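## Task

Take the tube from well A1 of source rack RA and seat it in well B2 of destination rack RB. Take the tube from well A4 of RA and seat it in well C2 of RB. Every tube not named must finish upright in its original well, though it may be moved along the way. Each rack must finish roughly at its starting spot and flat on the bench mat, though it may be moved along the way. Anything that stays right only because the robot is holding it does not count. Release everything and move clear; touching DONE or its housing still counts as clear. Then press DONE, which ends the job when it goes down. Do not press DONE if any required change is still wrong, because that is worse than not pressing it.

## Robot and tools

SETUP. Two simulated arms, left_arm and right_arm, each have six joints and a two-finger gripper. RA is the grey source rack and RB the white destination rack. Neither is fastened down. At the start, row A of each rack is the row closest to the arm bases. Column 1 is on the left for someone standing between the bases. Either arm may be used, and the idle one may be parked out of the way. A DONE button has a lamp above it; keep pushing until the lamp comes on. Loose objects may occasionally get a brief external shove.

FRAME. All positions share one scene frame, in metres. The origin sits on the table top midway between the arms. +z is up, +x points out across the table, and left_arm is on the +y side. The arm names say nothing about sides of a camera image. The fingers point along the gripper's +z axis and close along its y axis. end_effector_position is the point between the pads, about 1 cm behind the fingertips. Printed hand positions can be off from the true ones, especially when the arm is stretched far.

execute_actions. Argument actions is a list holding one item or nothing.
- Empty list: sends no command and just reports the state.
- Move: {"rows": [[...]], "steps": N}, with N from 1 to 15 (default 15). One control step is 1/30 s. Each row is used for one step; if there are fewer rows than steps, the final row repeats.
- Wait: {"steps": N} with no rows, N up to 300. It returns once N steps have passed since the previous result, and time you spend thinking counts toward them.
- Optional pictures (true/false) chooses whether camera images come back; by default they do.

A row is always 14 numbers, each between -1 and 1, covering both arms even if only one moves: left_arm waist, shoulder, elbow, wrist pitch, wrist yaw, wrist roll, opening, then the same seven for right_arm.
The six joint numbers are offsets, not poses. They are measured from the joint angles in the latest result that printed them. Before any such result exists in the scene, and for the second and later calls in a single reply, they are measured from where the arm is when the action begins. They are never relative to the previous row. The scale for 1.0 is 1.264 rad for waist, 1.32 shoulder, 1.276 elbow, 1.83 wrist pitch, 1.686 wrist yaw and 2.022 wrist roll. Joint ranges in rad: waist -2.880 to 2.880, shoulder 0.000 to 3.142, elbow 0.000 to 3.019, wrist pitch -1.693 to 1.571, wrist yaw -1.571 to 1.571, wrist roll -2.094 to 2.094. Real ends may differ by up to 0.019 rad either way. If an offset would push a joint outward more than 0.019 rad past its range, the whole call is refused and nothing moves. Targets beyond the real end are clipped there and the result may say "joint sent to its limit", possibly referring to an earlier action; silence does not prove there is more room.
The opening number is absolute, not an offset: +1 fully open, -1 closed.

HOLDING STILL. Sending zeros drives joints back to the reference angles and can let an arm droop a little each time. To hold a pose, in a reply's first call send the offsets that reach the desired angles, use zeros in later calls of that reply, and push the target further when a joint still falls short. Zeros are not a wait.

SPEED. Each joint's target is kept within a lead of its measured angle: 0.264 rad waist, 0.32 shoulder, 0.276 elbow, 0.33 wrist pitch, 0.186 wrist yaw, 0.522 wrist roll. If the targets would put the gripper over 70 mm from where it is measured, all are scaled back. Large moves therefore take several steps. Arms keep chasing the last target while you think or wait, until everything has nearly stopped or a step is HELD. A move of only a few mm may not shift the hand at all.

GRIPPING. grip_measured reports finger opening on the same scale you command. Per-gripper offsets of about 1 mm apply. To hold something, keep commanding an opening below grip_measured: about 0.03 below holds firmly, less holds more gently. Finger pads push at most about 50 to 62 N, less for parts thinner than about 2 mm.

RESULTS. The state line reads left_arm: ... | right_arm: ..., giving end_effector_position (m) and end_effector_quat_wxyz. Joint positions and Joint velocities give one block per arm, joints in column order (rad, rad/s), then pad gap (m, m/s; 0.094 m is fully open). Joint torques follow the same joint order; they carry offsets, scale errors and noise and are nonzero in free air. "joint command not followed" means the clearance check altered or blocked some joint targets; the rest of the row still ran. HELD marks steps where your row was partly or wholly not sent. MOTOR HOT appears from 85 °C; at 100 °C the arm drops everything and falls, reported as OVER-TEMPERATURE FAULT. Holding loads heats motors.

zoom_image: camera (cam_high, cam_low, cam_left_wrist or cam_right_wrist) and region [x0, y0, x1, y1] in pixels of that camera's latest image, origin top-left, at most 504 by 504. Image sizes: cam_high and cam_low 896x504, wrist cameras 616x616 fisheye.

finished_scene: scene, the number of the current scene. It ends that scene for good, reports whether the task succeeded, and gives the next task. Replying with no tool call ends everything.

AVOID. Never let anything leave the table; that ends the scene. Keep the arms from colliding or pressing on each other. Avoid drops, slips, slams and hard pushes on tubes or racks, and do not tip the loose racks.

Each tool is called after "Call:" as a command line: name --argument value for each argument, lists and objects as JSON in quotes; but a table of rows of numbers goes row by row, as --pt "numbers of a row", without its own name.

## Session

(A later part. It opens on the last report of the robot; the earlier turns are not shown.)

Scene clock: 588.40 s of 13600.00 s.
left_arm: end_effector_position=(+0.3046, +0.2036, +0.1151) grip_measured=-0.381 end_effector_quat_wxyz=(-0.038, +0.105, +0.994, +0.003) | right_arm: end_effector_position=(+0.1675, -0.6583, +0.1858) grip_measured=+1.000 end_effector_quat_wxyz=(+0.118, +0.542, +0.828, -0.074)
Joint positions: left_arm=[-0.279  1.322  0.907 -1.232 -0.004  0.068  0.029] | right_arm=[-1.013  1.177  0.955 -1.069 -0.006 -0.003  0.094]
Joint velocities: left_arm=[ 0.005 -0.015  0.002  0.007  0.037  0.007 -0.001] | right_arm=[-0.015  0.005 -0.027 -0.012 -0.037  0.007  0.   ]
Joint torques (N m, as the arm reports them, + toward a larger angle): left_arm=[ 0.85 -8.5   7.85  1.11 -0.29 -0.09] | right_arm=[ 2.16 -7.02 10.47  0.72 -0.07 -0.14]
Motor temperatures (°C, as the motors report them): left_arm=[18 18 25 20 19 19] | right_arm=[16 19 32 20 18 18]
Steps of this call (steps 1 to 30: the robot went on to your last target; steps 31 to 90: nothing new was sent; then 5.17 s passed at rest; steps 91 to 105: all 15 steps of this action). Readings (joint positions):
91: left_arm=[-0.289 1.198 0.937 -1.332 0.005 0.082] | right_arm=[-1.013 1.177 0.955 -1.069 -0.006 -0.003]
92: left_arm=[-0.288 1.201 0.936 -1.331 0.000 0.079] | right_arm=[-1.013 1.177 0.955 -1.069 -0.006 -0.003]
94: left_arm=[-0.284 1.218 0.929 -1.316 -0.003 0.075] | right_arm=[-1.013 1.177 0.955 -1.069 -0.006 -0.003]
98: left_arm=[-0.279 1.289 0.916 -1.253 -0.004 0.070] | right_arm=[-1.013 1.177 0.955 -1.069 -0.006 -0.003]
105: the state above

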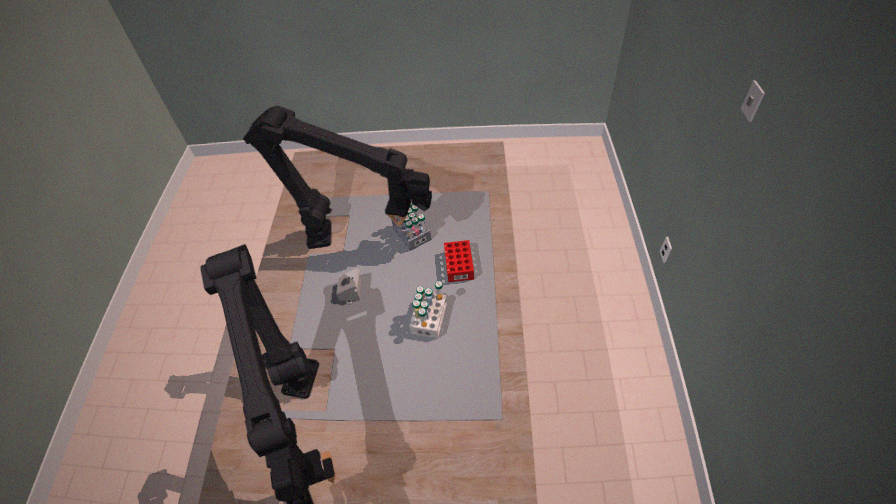

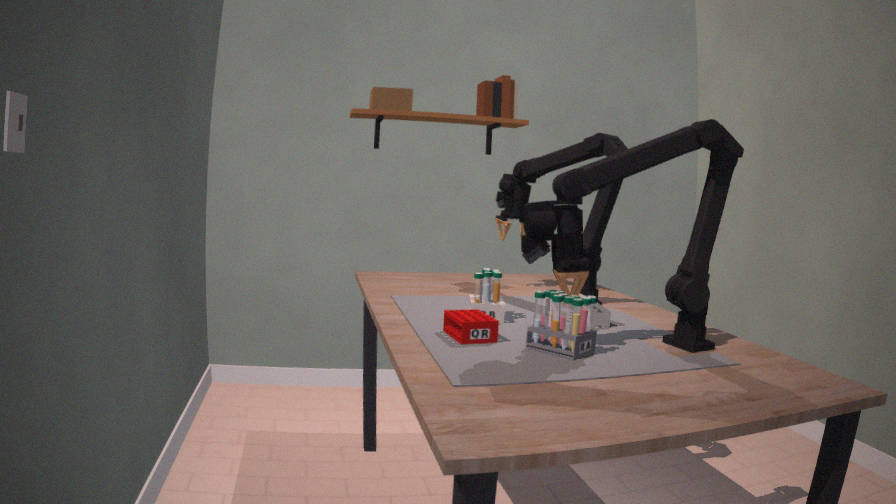

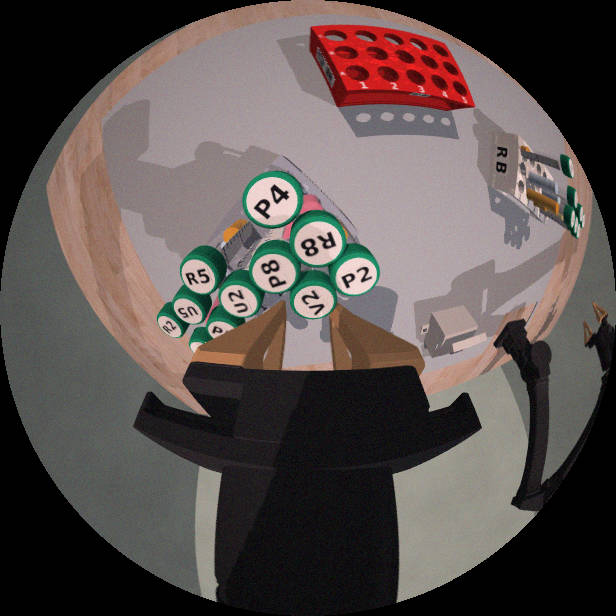

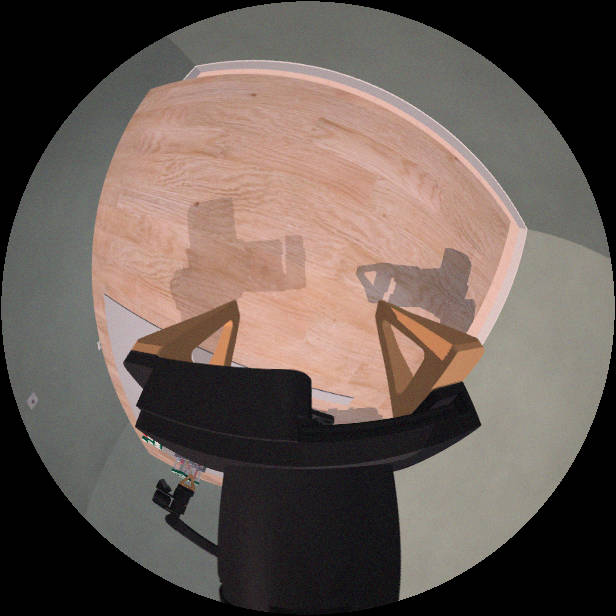

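Call:
execute_actions --actions '[{"rows":[[-0.014,0,0.03,0,0,0,-0.38,0,0,0.02,0,0,0,1],[-0.014,0,0.03,0,0,0,-0.38,0,0,0.02,0,0,0,1],[-0.014,0,0.03,0,0,0,-0.38,0,0,0.02,0,0,0,1],[-0.014,0,0.058,0,0,0,-0.38,0,0,0.02,0,0,0,1],[-0.014,0,0.058,0.01,0,0,-0.38,0,0,0.02,0,0,0,1],[-0.014,0,0.058,0.02,0,0,-0.38,0,0,0.02,0,0,0,1],[-0.014,0,0.058,0.028,0,0,-0.38,0,0,0.02,0,0,0,1],[-0.014,0,0.058,0.036,0,0,-0.38,0,0,0.02,0,0,0,1]]}]'

Scene clock: 596.80 s of 13600.00 s.
left_arm: end_effector_position=(+0.3218, +0.1985, +0.1214) grip_measured=-0.381 end_effector_quat_wxyz=(-0.008, +0.108, +0.994, +0.002) | right_arm: end_effector_position=(+0.1675, -0.6583, +0.1858) grip_measured=+1.000 end_effector_quat_wxyz=(+0.118, +0.542, +0.828, -0.074)
Joint positions: left_arm=[-0.287  1.322  0.927 -1.192 -0.004  0.067  0.029] | right_arm=[-1.013  1.177  0.955 -1.069 -0.006 -0.003  0.094]
Joint velocities: left_arm=[-0.005 -0.024  0.002 -0.002 -0.051 -0.037 -0.002] | right_arm=[-0.005 -0.005  0.002 -0.002  0.022 -0.081  0.   ]
Joint torques (N m, as the arm reports them, + toward a larger angle): left_arm=[-0.98 -7.89 11.63  1.34 -0.11  0.01] | right_arm=[ 1.6  -5.9  10.53  0.66 -0.01 -0.11]
Motor temperatures (°C, as the motors report them): left_arm=[18 19 25 20 19 19] | right_arm=[16 19 32 20 18 18]
Steps of this call (steps 1 to 15: the robot went on to your last target; steps 16 to 90: nothing new was sent; then 4.90 s passed at rest; steps 91 to 105: all 15 steps of this action). Readings (joint positions):
91: left_arm=[-0.279 1.322 0.907 -1.232 -0.004 0.067] | right_arm=[-1.013 1.177 0.955 -1.069 -0.006 -0.003]
92: left_arm=[-0.281 1.322 0.907 -1.232 -0.004 0.067] | right_arm=[-1.013 1.177 0.955 -1.069 -0.006 -0.003]
94: left_arm=[-0.284 1.322 0.908 -1.232 -0.004 0.067] | right_arm=[-1.013 1.177 0.955 -1.069 -0.006 -0.003]
98: left_arm=[-0.287 1.322 0.921 -1.211 -0.004 0.067] | right_arm=[-1.013 1.177 0.955 -1.069 -0.006 -0.003]
105: the state above

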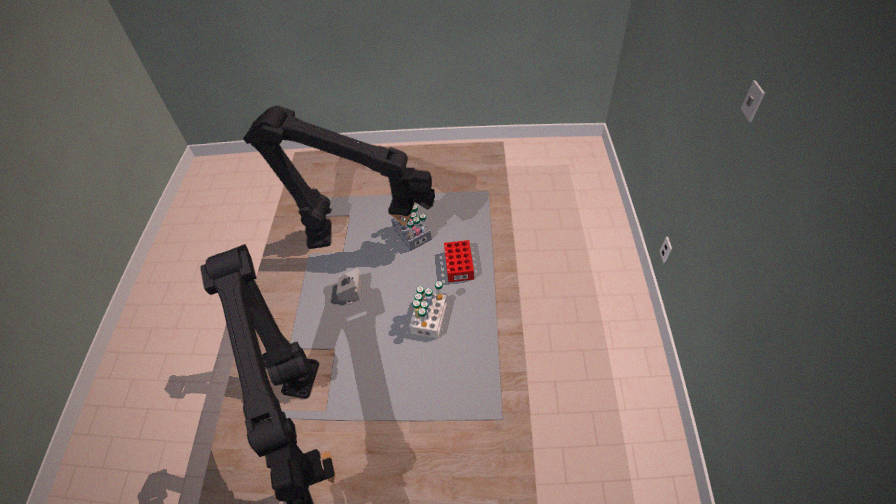

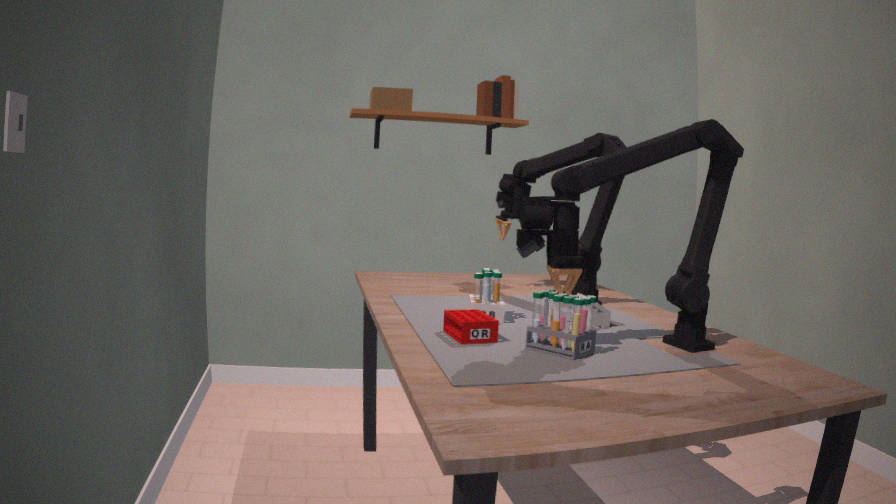

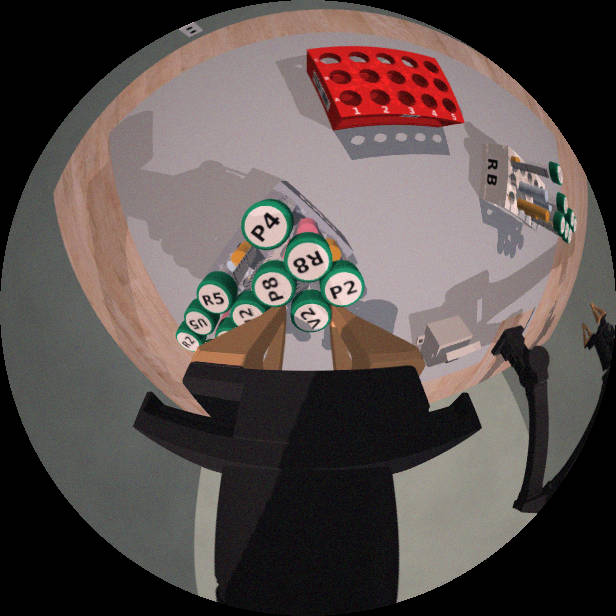

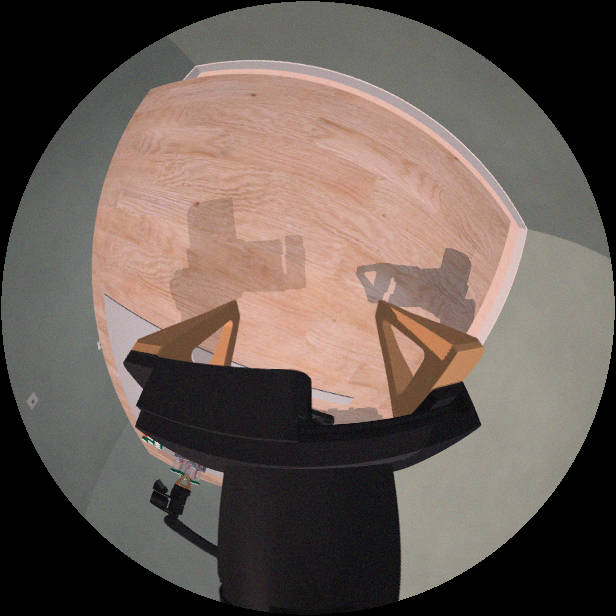

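Close as before, then lift.

Call:
execute_actions --actions '[{"rows":[[0,0,0.02,0.025,0,0,-0.44,0,0,0.02,0,0,0,1],[0,0,0.02,0.025,0,0,-0.44,0,0,0.02,0,0,0,1],[0,0,0.02,0.025,0,0,-0.44,0,0,0.02,0,0,0,1],[0,0,0.02,0.025,0,0,-0.44,0,0,0.02,0,0,0,1],[0,0,0.02,0.025,0,0,-0.48,0,0,0.02,0,0,0,1],[0,0,0.02,0.025,0,0,-0.52,0,0,0.02,0,0,0,1],[0,0,0.02,0.02,0,0,-0.58,0,0,0.02,0,0,0,1]]}]' --pictures false

Call:
execute_actions --actions '[{"rows":[[0,-0.02,0.05,-0.01,0,0,-0.58,0,0,0.02,0,0,0,1],[0,-0.025,0.062,-0.022,0,0,-0.58,0,0,0.02,0,0,0,1],[0,-0.03,0.073,-0.033,0,0,-0.58,0,0,0.02,0,0,0,1],[0,-0.034,0.085,-0.045,0,0,-0.58,0,0,0.02,0,0,0,1],[0,-0.038,0.096,-0.056,0,0,-0.58,0,0,0.02,0,0,0,1],[0,-0.042,0.108,-0.068,0,0,-0.58,0,0,0.02,0,0,0,1],[0,-0.045,0.12,-0.08,0,0,-0.58,0,0,0.02,0,0,0,1],[0,-0.048,0.13,-0.092,0,0,-0.58,0,0,0.02,0,0,0,1],[0,-0.05,0.14,-0.103,0,0,-0.58,0,0,0.02,0,0,0,1],[0,-0.052,0.15,-0.114,0,0,-0.58,0,0,0.02,0,0,0,1]]}]'

Scene clock: 613.40 s of 13600.00 s.
left_arm: end_effector_position=(+0.3249, +0.1981, +0.1214) grip_measured=-0.547 end_effector_quat_wxyz=(-0.002, +0.108, +0.994, +0.002) | right_arm: end_effector_position=(+0.1675, -0.6583, +0.1858) grip_measured=+1.000 end_effector_quat_wxyz=(+0.118, +0.542, +0.828, -0.074)
Joint positions: left_arm=[-0.287  1.322  0.927 -1.179 -0.004  0.067  0.021] | right_arm=[-1.013  1.177  0.955 -1.069 -0.006 -0.003  0.094]
Joint velocities: left_arm=[ 0.005 -0.005  0.002  0.002 -0.007  0.051  0.001] | right_arm=[-0.015 -0.005 -0.012 -0.007 -0.022 -0.066  0.   ]
Joint torques (N m, as the arm reports them, + toward a larger angle): left_arm=[-0.01 -8.17  9.46  1.38 -0.16  0.02] | right_arm=[ 1.29 -6.16 10.27  0.51  0.01 -0.07]
Motor temperatures (°C, as the motors report them): left_arm=[18 19 26 20 19 19] | right_arm=[16 19 32 20 18 18]
Steps of this call (steps 1 to 15: the robot went on to your last target; steps 16 to 130: nothing new was sent; then 11.77 s passed at rest; steps 131 to 145: all 15 steps of this action). Readings (joint positions):
131: left_arm=[-0.287 1.322 0.927 -1.189 -0.004 0.067] | right_arm=[-1.013 1.177 0.955 -1.069 -0.006 -0.003]
132: left_arm=[-0.287 1.322 0.927 -1.186 -0.004 0.067] | right_arm=[-1.013 1.177 0.955 -1.069 -0.006 -0.003]
134: left_arm=[-0.287 1.322 0.927 -1.180 -0.004 0.067] | right_arm=[-1.013 1.177 0.955 -1.069 -0.006 -0.003]
138: left_arm=[-0.287 1.322 0.927 -1.179 -0.004 0.067] | right_arm=[-1.013 1.177 0.955 -1.069 -0.006 -0.003]
145: the state above

Scene clock: 613.90 s of 13600.00 s.
left_arm: end_effector_position=(+0.3297, +0.1973, +0.1960) grip_measured=-0.547 end_effector_quat_wxyz=(+0.011, +0.108, +0.994, +0.001) | right_arm: end_effector_position=(+0.1675, -0.6583, +0.1858) grip_measured=+1.000 end_effector_quat_wxyz=(+0.118, +0.542, +0.828, -0.074)
Joint positions: left_arm=[-0.287  1.259  1.075 -1.365 -0.004  0.067  0.021] | right_arm=[-1.013  1.177  0.955 -1.069 -0.006 -0.003  0.094]
Joint velocities: left_arm=[-0.015 -0.103  0.002 -0.042 -0.095 -0.022  0.   ] | right_arm=[-0.015 -0.005  0.002  0.002 -0.095  0.095  0.   ]
Joint torques (N m, as the arm reports them, + toward a larger angle): left_arm=[-0.3  -7.74 11.2  -0.19 -0.16  0.02] | right_arm=[ 1.57 -6.06 10.36  0.58 -0.04 -0.09]
Motor temperatures (°C, as the motors report them): left_arm=[18 19 26 20 19 19] | right_arm=[16 19 32 20 18 18]
Steps of this call (steps 1 to 15: all 15 steps of this action). Readings (joint positions):
1: left_arm=[-0.287 1.322 0.927 -1.180 -0.004 0.067] | right_arm=[-1.013 1.177 0.955 -1.069 -0.006 -0.003]
2: left_arm=[-0.287 1.322 0.929 -1.186 -0.004 0.067] | right_arm=[-1.013 1.177 0.955 -1.069 -0.006 -0.003]
4: left_arm=[-0.287 1.321 0.942 -1.211 -0.004 0.067] | right_arm=[-1.013 1.177 0.955 -1.069 -0.006 -0.003]
8: left_arm=[-0.287 1.307 1.003 -1.288 -0.004 0.067] | right_arm=[-1.013 1.177 0.955 -1.069 -0.006 -0.003]
15: the state above

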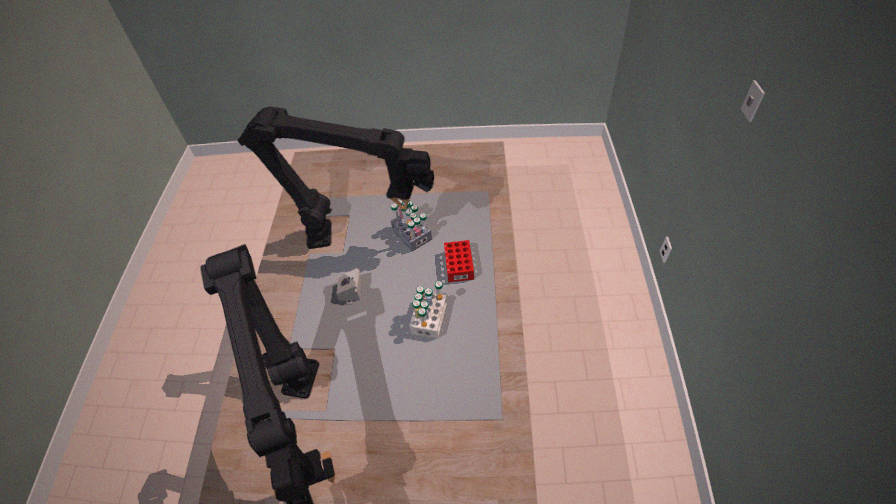

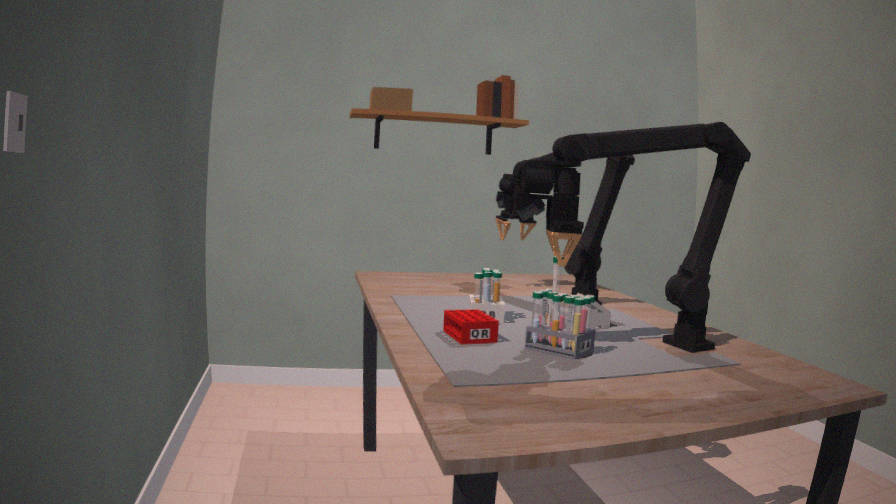

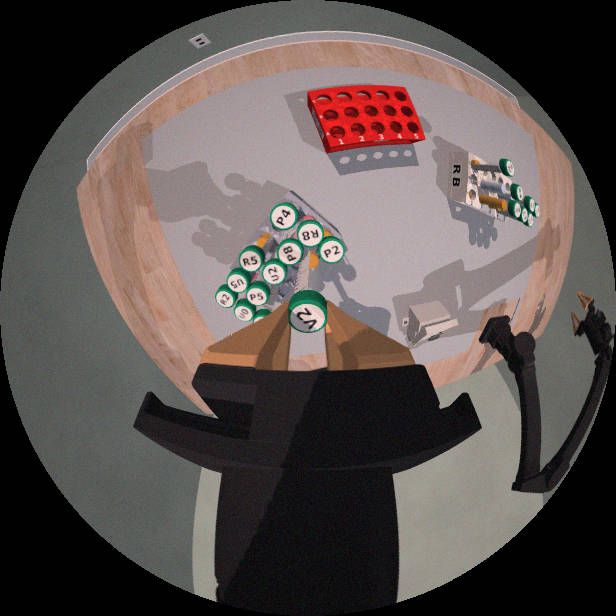

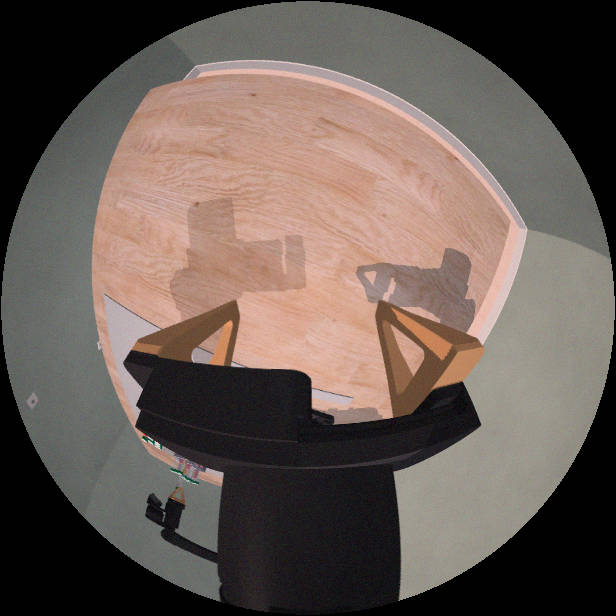

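Call:
execute_actions --actions '[{"rows":[[0,-0.01,0.06,-0.02,0,0,-0.58,0,0,0.02,0,0,0,1],[0,-0.01,0.09,-0.04,0,0,-0.58,0,0,0.02,0,0,0,1],[0,-0.01,0.12,-0.065,0,0,-0.58,0,0,0.02,0,0,0,1],[0,-0.01,0.15,-0.09,0,0,-0.58,0,0,0.02,0,0,0,1],[0,-0.01,0.18,-0.115,0,0,-0.58,0,0,0.02,0,0,0,1],[0,-0.01,0.2,-0.13,0,0,-0.58,0,0,0.02,0,0,0,1]],"steps":12}]' --pictures false

Call:
execute_actions --actions '[{"rows":[[-0.04,0,0.04,0,0,0.02,-0.58,0,0,0.02,0,0,0,1],[-0.08,0,0.05,0,0,0.04,-0.58,0,0,0.02,0,0,0,1],[-0.13,0.02,0.07,0,0,0.06,-0.58,0,0,0.02,0,0,0,1],[-0.18,0.04,0.1,0,0,0.08,-0.58,0,0,0.02,0,0,0,1],[-0.23,0.07,0.13,0,0,0.1,-0.58,0,0,0.02,0,0,0,1],[-0.28,0.1,0.16,0,0,0.12,-0.58,0,0,0.02,0,0,0,1],[-0.33,0.13,0.19,0,0,0.14,-0.58,0,0,0.02,0,0,0,1],[-0.37,0.16,0.22,0,0,0.16,-0.58,0,0,0.02,0,0,0,1],[-0.4,0.19,0.25,-0.02,0,0.16,-0.58,0,0,0.02,0,0,0,1],[-0.4,0.22,0.28,-0.02,0,0.16,-0.58,0,0,0.02,0,0,0,1]]}]' --pictures false

Call:
execute_actions --actions '[{"steps":15}]' --pictures false

Scene clock: 634.17 s of 13600.00 s.
left_arm: end_effector_position=(+0.3369, +0.1962, +0.2856) grip_measured=-0.547 end_effector_quat_wxyz=(+0.023, +0.108, +0.994, +0.001) | right_arm: end_effector_position=(+0.1675, -0.6583, +0.1858) grip_measured=+1.000 end_effector_quat_wxyz=(+0.118, +0.542, +0.828, -0.074)
Joint positions: left_arm=[-0.287  1.247  1.299 -1.578 -0.004  0.067  0.021] | right_arm=[-1.013  1.177  0.955 -1.069 -0.006 -0.003  0.094]
Joint velocities: left_arm=[-0.005 -0.063  0.002 -0.061  0.022 -0.007 -0.002] | right_arm=[ 0.005 -0.005 -0.012  0.007  0.007 -0.007  0.   ]
Joint torques (N m, as the arm reports them, + toward a larger angle): left_arm=[-0.25 -7.62 10.68 -0.2  -0.12  0.02] | right_arm=[ 0.9  -6.98 10.26  0.58 -0.02 -0.11]
Motor temperatures (°C, as the motors report them): left_arm=[18 19 27 20 19 19] | right_arm=[16 19 32 20 18 18]
Steps of this call (steps 1 to 15: the robot went on to your last target; steps 16 to 140: nothing new was sent; then 15.20 s passed at rest; steps 141 to 152: all 12 steps of this action). Readings (joint positions):
141: left_arm=[-0.287 1.257 1.076 -1.372 -0.004 0.067] | right_arm=[-1.013 1.177 0.955 -1.069 -0.006 -0.003]
142: left_arm=[-0.287 1.257 1.083 -1.385 -0.004 0.067] | right_arm=[-1.013 1.177 0.955 -1.069 -0.006 -0.003]
144: left_arm=[-0.287 1.258 1.120 -1.445 -0.004 0.067] | right_arm=[-1.013 1.177 0.955 -1.069 -0.006 -0.003]
148: left_arm=[-0.287 1.258 1.252 -1.562 -0.004 0.067] | right_arm=[-1.013 1.177 0.955 -1.069 -0.006 -0.003]
152: the state above

Scene clock: 634.67 s of 13600.00 s.
left_arm: end_effector_position=(+0.3513, -0.0461, +0.2924) grip_measured=-0.547 end_effector_quat_wxyz=(+0.026, +0.483, +0.875, -0.004) | right_arm: end_effector_position=(+0.1675, -0.6583, +0.1858) grip_measured=+1.000 end_effector_quat_wxyz=(+0.118, +0.542, +0.828, -0.074)
Joint positions: left_arm=[-0.812  1.542  1.613 -1.589 -0.002  0.333  0.021] | right_arm=[-1.013  1.177  0.955 -1.069 -0.006 -0.003  0.094]
Joint velocities: left_arm=[-0.337  0.474  0.085  0.017  0.037  0.359  0.001] | right_arm=[-0.005 -0.015 -0.007 -0.017  0.037 -0.007  0.   ]
Joint torques (N m, as the arm reports them, + toward a larger angle): left_arm=[  3.34 -14.83  11.19  -0.13  -0.24   0.12] | right_arm=[ 2.1  -6.06 10.33  0.79 -0.03 -0.15]
Motor temperatures (°C, as the motors report them): left_arm=[18 19 27 20 19 19] | right_arm=[16 19 32 20 18 18]
Steps of this call (steps 1 to 15: all 15 steps of this action). Readings (joint positions):
1: left_arm=[-0.290 1.246 1.299 -1.578 -0.004 0.072] | right_arm=[-1.013 1.177 0.955 -1.069 -0.006 -0.003]
2: left_arm=[-0.301 1.246 1.300 -1.578 -0.005 0.083] | right_arm=[-1.013 1.177 0.955 -1.069 -0.006 -0.003]
4: left_arm=[-0.364 1.253 1.311 -1.578 -0.008 0.118] | right_arm=[-1.013 1.177 0.955 -1.069 -0.006 -0.003]
8: left_arm=[-0.563 1.321 1.397 -1.578 -0.008 0.200] | right_arm=[-1.013 1.177 0.955 -1.069 -0.006 -0.003]
15: the state above

Scene clock: 635.17 s of 13600.00 s.
left_arm: end_effector_position=(+0.3568, -0.0420, +0.2827) grip_measured=-0.547 end_effector_quat_wxyz=(+0.012, +0.497, +0.868, -0.001) | right_arm: end_effector_position=(+0.1675, -0.6583, +0.1858) grip_measured=+1.000 end_effector_quat_wxyz=(+0.118, +0.542, +0.828, -0.074)
Joint positions: left_arm=[-0.798  1.564  1.613 -1.596 -0.002  0.378  0.021] | right_arm=[-1.013  1.177  0.955 -1.069 -0.006 -0.003  0.094]
Joint velocities: left_arm=[-0.015 -0.005  0.007 -0.007 -0.051 -0.007  0.001] | right_arm=[-0.015 -0.015 -0.022  0.007 -0.007  0.022  0.   ]
Joint torques (N m, as the arm reports them, + toward a larger angle): left_arm=[ -0.03 -15.44  11.5   -0.36  -0.2    0.17] | right_arm=[ 1.22 -5.6  10.38  0.4  -0.05 -0.08]
Motor temperatures (°C, as the motors report them): left_arm=[18 19 27 20 19 19] | right_arm=[16 19 32 20 18 18]
Steps of this call (steps 1 to 15: the robot went on to your last target). Readings (joint positions):
1: left_arm=[-0.820 1.554 1.613 -1.589 -0.002 0.343] | right_arm=[-1.013 1.177 0.955 -1.069 -0.006 -0.003]
2: left_arm=[-0.820 1.564 1.613 -1.592 -0.002 0.351] | right_arm=[-1.013 1.177 0.955 -1.069 -0.006 -0.003]
4: left_arm=[-0.815 1.569 1.613 -1.593 -0.002 0.362] | right_arm=[-1.013 1.177 0.955 -1.069 -0.006 -0.003]
8: left_arm=[-0.800 1.564 1.613 -1.596 -0.002 0.372] | right_arm=[-1.013 1.177 0.955 -1.069 -0.006 -0.003]
15: the state above

Call:
execute_actions --actions '[{"rows":[[0,0.02,0.06,-0.01,0,0,-0.58,0,0,0.02,0,0,0,1],[0,0.04,0.085,-0.01,0,0,-0.58,0,0,0.02,0,0,0,1],[0,0.06,0.11,-0.02,0,0,-0.58,0,0,0.02,0,0,0,1],[0,0.08,0.135,-0.02,0,0,-0.58,0,0,0.02,0,0,0,1],[0,0.1,0.16,-0.03,0,0,-0.58,0,0,0.02,0,0,0,1],[0,0.12,0.185,-0.038,0,0,-0.58,0,0,0.02,0,0,0,1],[0,0.14,0.21,-0.038,0,0,-0.58,0,0,0.02,0,0,0,1],[0,0.16,0.235,-0.038,0,0,-0.58,0,0,0.02,0,0,0,1],[0,0.175,0.255,-0.038,0,0,-0.58,0,0,0.02,0,0,0,1],[0,0.185,0.27,-0.038,0,0,-0.58,0,0,0.02,0,0,0,1]]}]' --pictures false

Call:
execute_actions --actions '[{"steps":15}]'

Call:
zoom_image --camera "cam_left_wrist" --region '[230,170,390,330]'

Scene clock: 651.00 s of 13600.00 s.
left_arm: end_effector_position=(+0.4276, -0.0971, +0.2672) grip_measured=-0.547 end_effector_quat_wxyz=(+0.005, +0.498, +0.867, +0.000) | right_arm: end_effector_position=(+0.1675, -0.6583, +0.1858) grip_measured=+1.000 end_effector_quat_wxyz=(+0.118, +0.542, +0.828, -0.074)
Joint positions: left_arm=[-0.798  1.82   1.904 -1.645 -0.002  0.38   0.021] | right_arm=[-1.013  1.177  0.955 -1.069 -0.006 -0.003  0.094]
Joint velocities: left_arm=[ 0.005  0.171 -0.022 -0.007  0.022  0.022 -0.   ] | right_arm=[-0.005  0.015  0.017  0.002 -0.081 -0.051  0.   ]
Joint torques (N m, as the arm reports them, + toward a larger angle): left_arm=[ -0.23 -18.43  12.19  -0.29  -0.12  -0.01] | right_arm=[ 1.78 -5.65 10.34  0.48 -0.04 -0.09]
Motor temperatures (°C, as the motors report them): left_arm=[18 19 27 20 19 19] | right_arm=[16 19 32 20 18 18]
Steps of this call (steps 1 to 15: the robot went on to your last target; steps 16 to 90: nothing new was sent; then 12.33 s passed at rest; steps 91 to 105: all 15 steps of this action). Readings (joint positions):
91: left_arm=[-0.798 1.565 1.615 -1.596 -0.002 0.380] | right_arm=[-1.013 1.177 0.955 -1.069 -0.006 -0.003]
92: left_arm=[-0.798 1.569 1.623 -1.599 -0.002 0.380] | right_arm=[-1.013 1.177 0.955 -1.069 -0.006 -0.003]
94: left_arm=[-0.798 1.597 1.668 -1.613 -0.002 0.380] | right_arm=[-1.013 1.177 0.955 -1.069 -0.006 -0.003]
98: left_arm=[-0.798 1.697 1.813 -1.641 -0.002 0.380] | right_arm=[-1.013 1.177 0.955 -1.069 -0.006 -0.003]
105: the state above

Scene clock: 651.50 s of 13600.00 s.
left_arm: end_effector_position=(+0.4280, -0.0974, +0.2637) grip_measured=-0.547 end_effector_quat_wxyz=(+0.001, +0.498, +0.867, +0.001) | right_arm: end_effector_position=(+0.1675, -0.6583, +0.1858) grip_measured=+1.000 end_effector_quat_wxyz=(+0.118, +0.542, +0.828, -0.074)
Joint positions: left_arm=[-0.798  1.826  1.904 -1.647 -0.002  0.38   0.021] | right_arm=[-1.013  1.177  0.955 -1.069 -0.006 -0.003  0.094]
Joint velocities: left_arm=[-0.005 -0.005 -0.007 -0.027  0.037 -0.007  0.   ] | right_arm=[ 0.015  0.005  0.007  0.002 -0.007  0.007  0.   ]
Joint torques (N m, as the arm reports them, + toward a larger angle): left_arm=[ -0.24 -18.36  12.22  -0.22  -0.13  -0.01] | right_arm=[ 1.63 -6.46 10.48  0.63 -0.03 -0.12]
Motor temperatures (°C, as the motors report them): left_arm=[18 19 27 20 19 19] | right_arm=[16 19 32 20 18 18]
Steps of this call (steps 1 to 15: the robot went on to your last target). Readings (joint positions):
1: left_arm=[-0.798 1.824 1.904 -1.645 -0.002 0.380] | right_arm=[-1.013 1.177 0.955 -1.069 -0.006 -0.003]
2: left_arm=[-0.798 1.827 1.904 -1.645 -0.002 0.380] | right_arm=[-1.013 1.177 0.955 -1.069 -0.006 -0.003]
4: left_arm=[-0.798 1.827 1.904 -1.645 -0.002 0.380] | right_arm=[-1.013 1.177 0.955 -1.069 -0.006 -0.003]
8: left_arm=[-0.798 1.826 1.904 -1.647 -0.002 0.380] | right_arm=[-1.013 1.177 0.955 -1.069 -0.006 -0.003]
15: the state above
All arms were judged still, so your last target was given up. Only a new action makes them travel on or press farther. Fingers that are still opening or closing keep moving.

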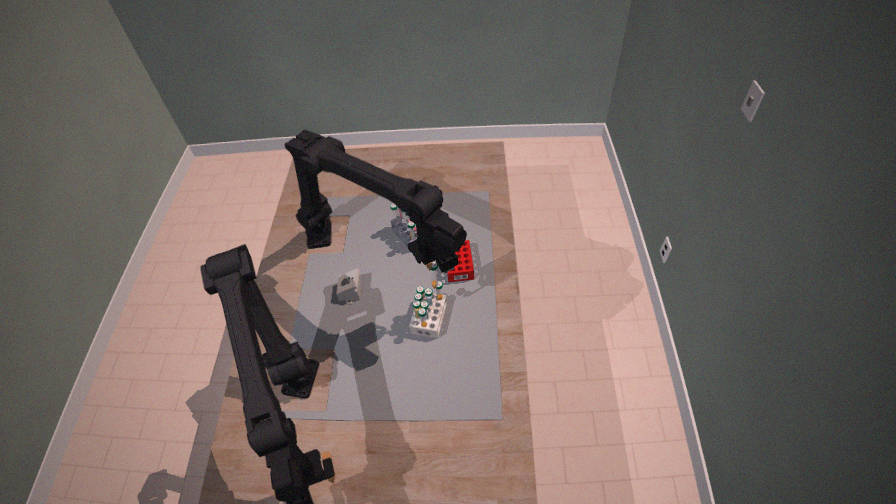

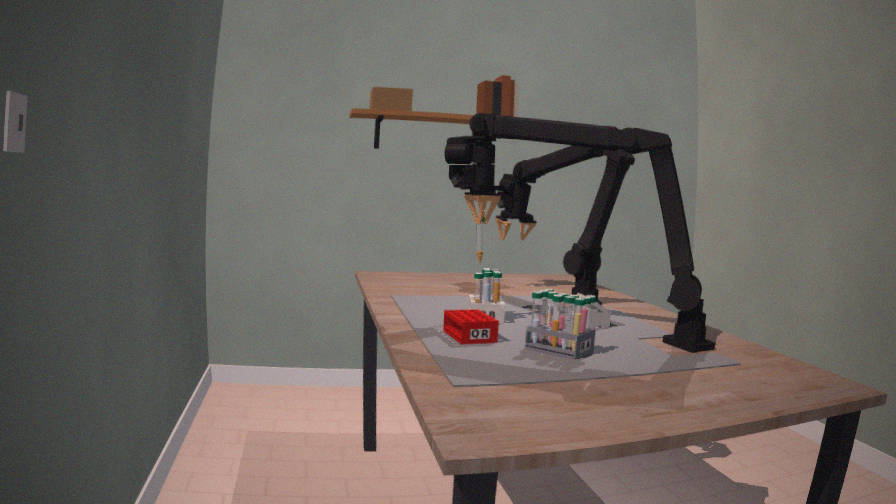

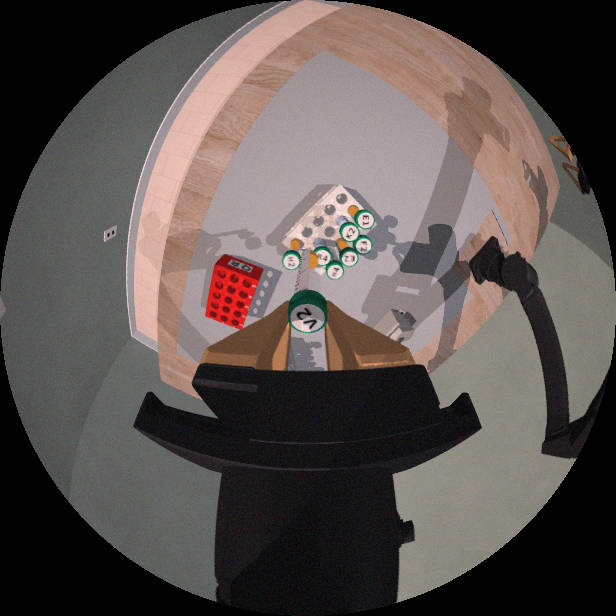

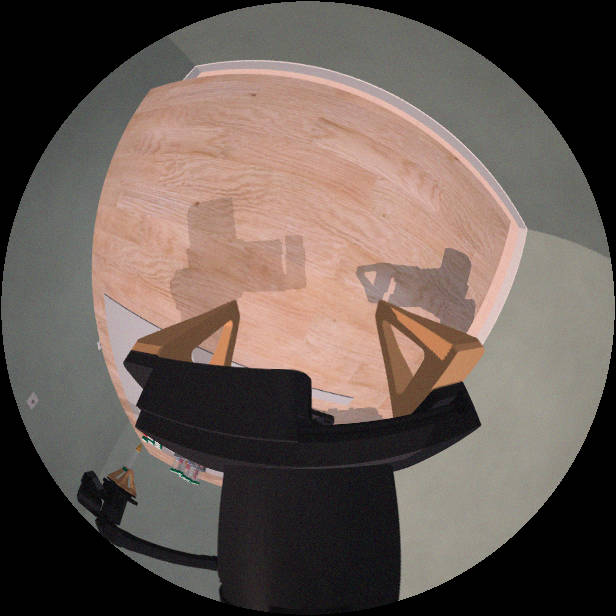

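Region (230, 170, 390, 330) of cam_left_wrist's 616x616 image, scaled by 3.150, with more detail than that image has.

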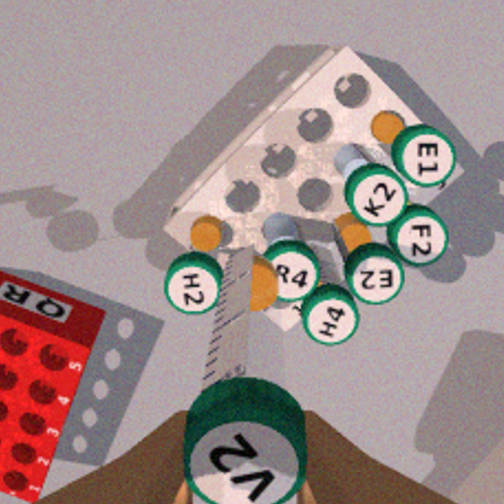

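Call:
execute_actions --actions '[{"rows":[[-0.01,0.01,0.01,0.02,0,0,-0.58,0,0,0.02,0,0,0,1],[-0.01,0.012,0.01,0.03,0,0,-0.58,0,0,0.02,0,0,0,1],[-0.01,0.012,0,0.035,0,0,-0.58,0,0,0.02,0,0,0,1],[-0.01,0.012,-0.015,0.04,0,0,-0.58,0,0,0.02,0,0,0,1],[-0.01,0.012,-0.03,0.05,0,0,-0.58,0,0,0.02,0,0,0,1],[-0.01,0.012,-0.045,0.06,0,0,-0.58,0,0,0.02,0,0,0,1],[-0.01,0.012,-0.06,0.07,0,0,-0.58,0,0,0.02,0,0,0,1],[-0.01,0.012,-0.075,0.08,0,0,-0.58,0,0,0.02,0,0,0,1],[-0.01,0.012,-0.09,0.09,0,0,-0.58,0,0,0.02,0,0,0,1],[-0.01,0.012,-0.105,0.1,0,0,-0.58,0,0,0.02,0,0,0,1],[-0.01,0.012,-0.118,0.107,0,0,-0.58,0,0,0.02,0,0,0,1]]}]'

Call:
zoom_image --camera "cam_left_wrist" --region '[230,170,390,330]'

Scene clock: 670.83 s of 13600.00 s.
left_arm: end_effector_position=(+0.4294, -0.0999, +0.1928) grip_measured=-0.547 end_effector_quat_wxyz=(-0.004, +0.498, +0.867, +0.001) | right_arm: end_effector_position=(+0.1675, -0.6583, +0.1858) grip_measured=+1.000 end_effector_quat_wxyz=(+0.118, +0.542, +0.828, -0.074)
Joint positions: left_arm=[-0.8    1.844  1.743 -1.478 -0.002  0.38   0.021] | right_arm=[-1.013  1.177  0.955 -1.069 -0.006 -0.003  0.094]
Joint velocities: left_arm=[ 0.015  0.132 -0.042  0.071 -0.051 -0.037 -0.001] | right_arm=[-0.005 -0.005 -0.002  0.002 -0.022  0.022  0.   ]
Joint torques (N m, as the arm reports them, + toward a larger angle): left_arm=[ -1.25 -17.6    9.16   1.42  -0.12   0.01] | right_arm=[ 1.73 -6.2  10.32  0.53  0.01 -0.1 ]
Motor temperatures (°C, as the motors report them): left_arm=[18 20 28 20 19 19] | right_arm=[16 19 32 20 18 18]
Steps of this call (steps 1 to 90: nothing new was sent; then 15.83 s passed at rest; steps 91 to 105: all 15 steps of this action). Readings (joint positions):
91: left_arm=[-0.798 1.826 1.904 -1.644 -0.002 0.380] | right_arm=[-1.013 1.177 0.955 -1.069 -0.006 -0.003]
92: left_arm=[-0.798 1.827 1.904 -1.637 -0.002 0.380] | right_arm=[-1.013 1.177 0.955 -1.069 -0.006 -0.003]
94: left_arm=[-0.799 1.827 1.901 -1.613 -0.002 0.380] | right_arm=[-1.013 1.177 0.955 -1.069 -0.006 -0.003]
98: left_arm=[-0.800 1.827 1.848 -1.551 -0.002 0.380] | right_arm=[-1.013 1.177 0.955 -1.069 -0.006 -0.003]
105: the state above

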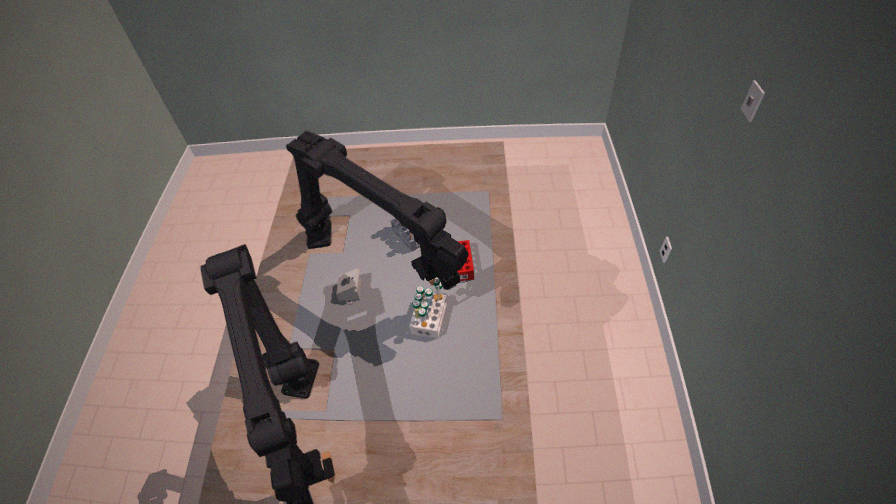

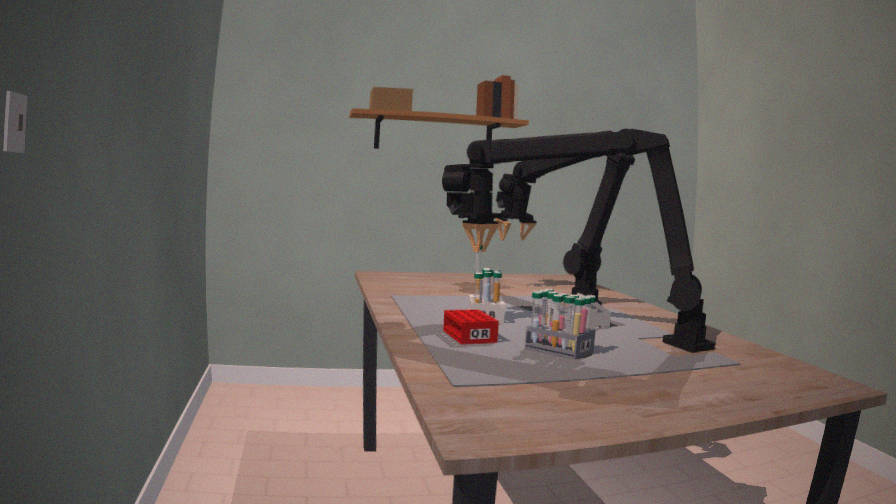

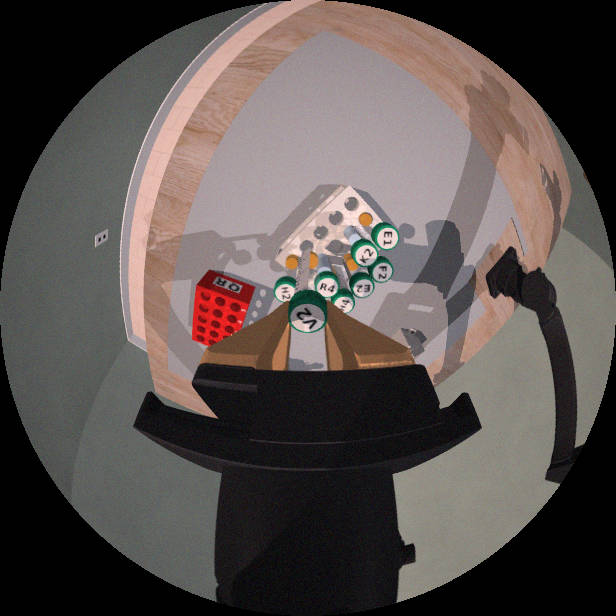

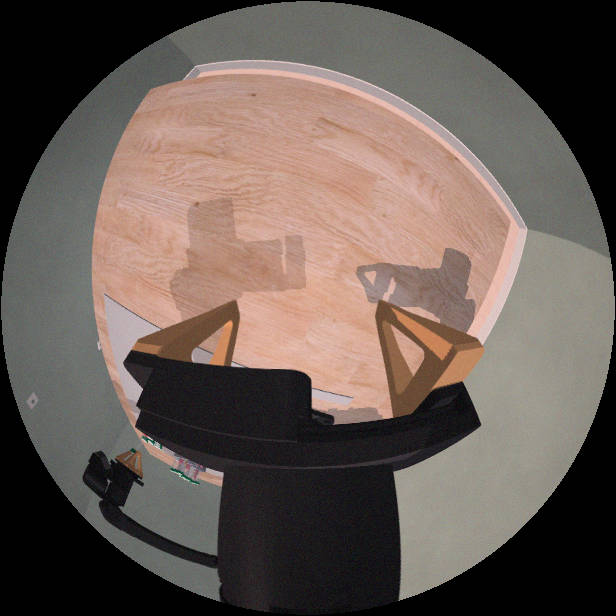

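Region (230, 170, 390, 330) of cam_left_wrist's 616x616 image, scaled by 3.150, with more detail than that image has.

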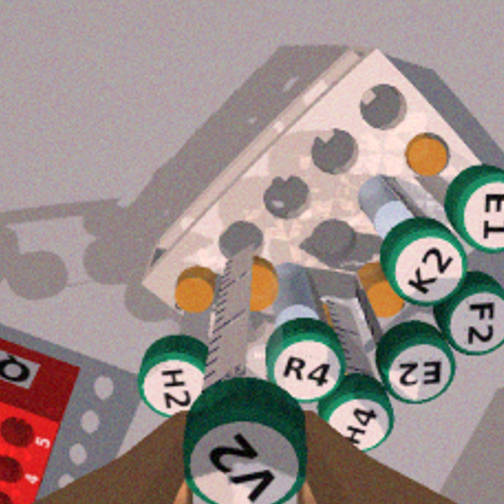

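Call:
execute_actions --actions '[{"rows":[[0,0,0,0.02,0,0,-0.58,0,0,0.02,0,0,0,1],[0,0,-0.005,0.03,0,0,-0.58,0,0,0.02,0,0,0,1],[0,0,-0.012,0.036,0,0,-0.58,0,0,0.02,0,0,0,1],[0,0,-0.018,0.04,0,0,-0.58,0,0,0.02,0,0,0,1],[0,0,-0.022,0.042,0,0,-0.58,0,0,0.02,0,0,0,1]]}]'

Call:
zoom_image --camera "cam_left_wrist" --region '[230,170,390,330]'

Scene clock: 686.40 s of 13600.00 s.
left_arm: end_effector_position=(+0.4323, -0.1021, +0.1765) grip_measured=-0.547 end_effector_quat_wxyz=(+0.003, +0.498, +0.867, +0.000) | right_arm: end_effector_position=(+0.1675, -0.6583, +0.1858) grip_measured=+1.000 end_effector_quat_wxyz=(+0.118, +0.542, +0.828, -0.074)
Joint positions: left_arm=[-0.8    1.85   1.709 -1.425 -0.002  0.38   0.021] | right_arm=[-1.013  1.177  0.955 -1.069 -0.006 -0.003  0.094]
Joint velocities: left_arm=[-0.015  0.005 -0.007  0.002  0.022  0.066 -0.   ] | right_arm=[-0.005 -0.005 -0.007 -0.012 -0.081 -0.066  0.   ]
Joint torques (N m, as the arm reports them, + toward a larger angle): left_arm=[ -0.09 -18.08   8.5    1.29  -0.13  -0.02] | right_arm=[ 1.6  -6.51 10.48  0.54  0.02 -0.1 ]
Motor temperatures (°C, as the motors report them): left_arm=[18 20 26 20 19 19] | right_arm=[16 19 33 20 18 18]
Steps of this call (steps 1 to 15: the robot went on to your last target; steps 16 to 90: nothing new was sent; then 12.07 s passed at rest; steps 91 to 105: all 15 steps of this action). Readings (joint positions):
91: left_arm=[-0.800 1.850 1.742 -1.470 -0.002 0.380] | right_arm=[-1.013 1.177 0.955 -1.069 -0.006 -0.003]
92: left_arm=[-0.800 1.850 1.741 -1.464 -0.002 0.380] | right_arm=[-1.013 1.177 0.955 -1.069 -0.006 -0.003]
94: left_arm=[-0.800 1.850 1.734 -1.443 -0.002 0.380] | right_arm=[-1.013 1.177 0.955 -1.069 -0.006 -0.003]
98: left_arm=[-0.800 1.850 1.712 -1.425 -0.002 0.380] | right_arm=[-1.013 1.177 0.955 -1.069 -0.006 -0.003]
105: the state above

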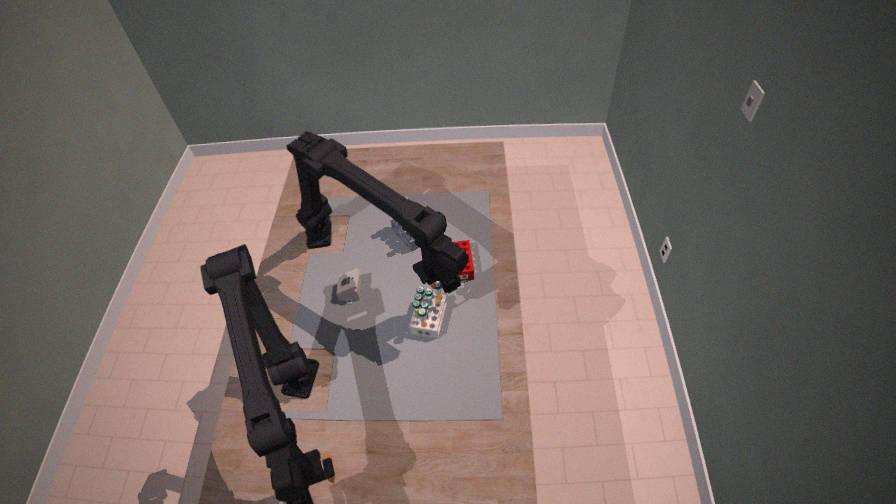

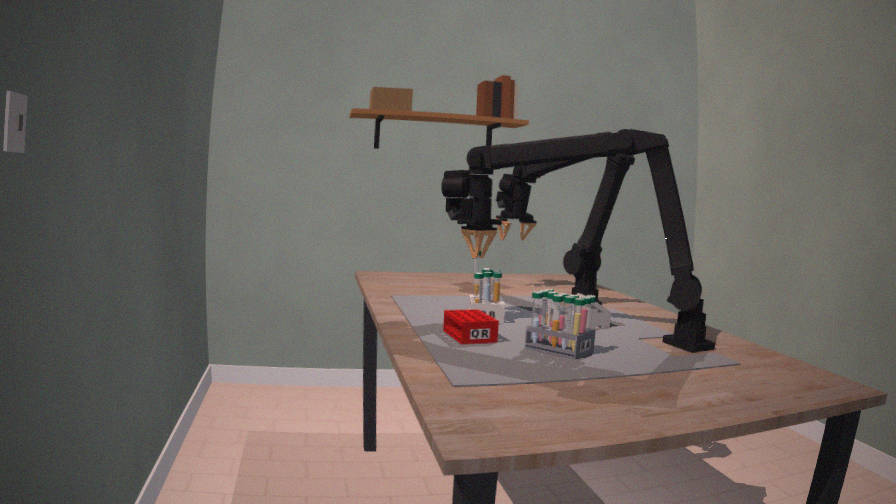

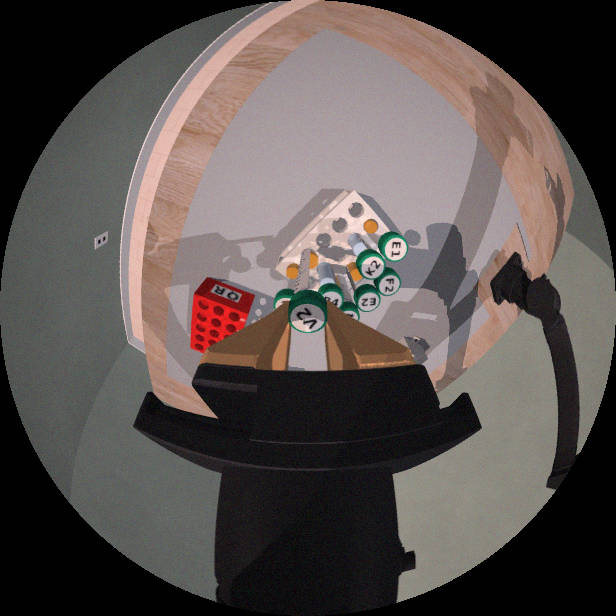

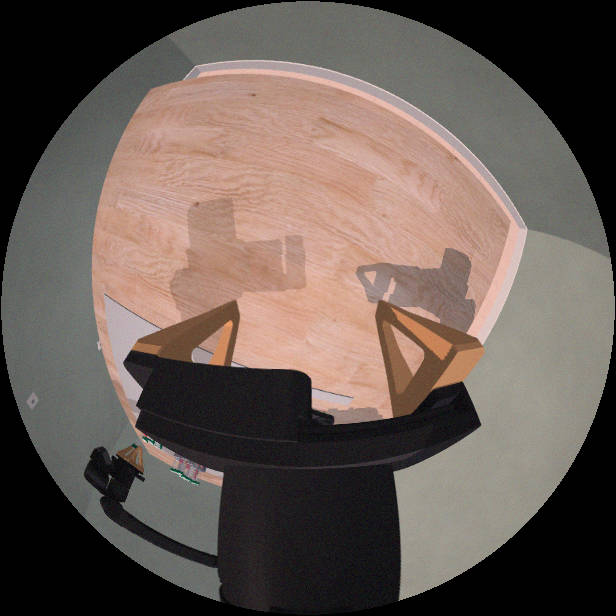

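Region (230, 170, 390, 330) of cam_left_wrist's 616x616 image, scaled by 3.150, with more detail than that image has.

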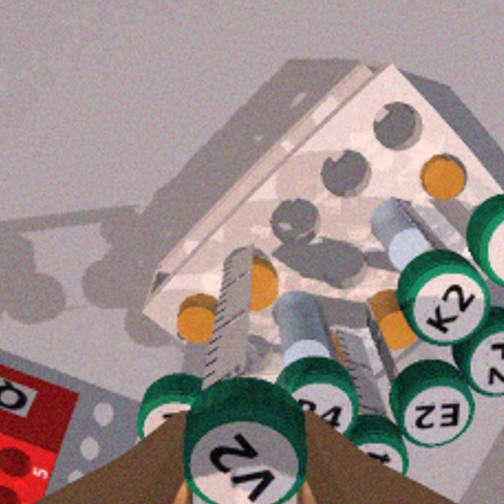

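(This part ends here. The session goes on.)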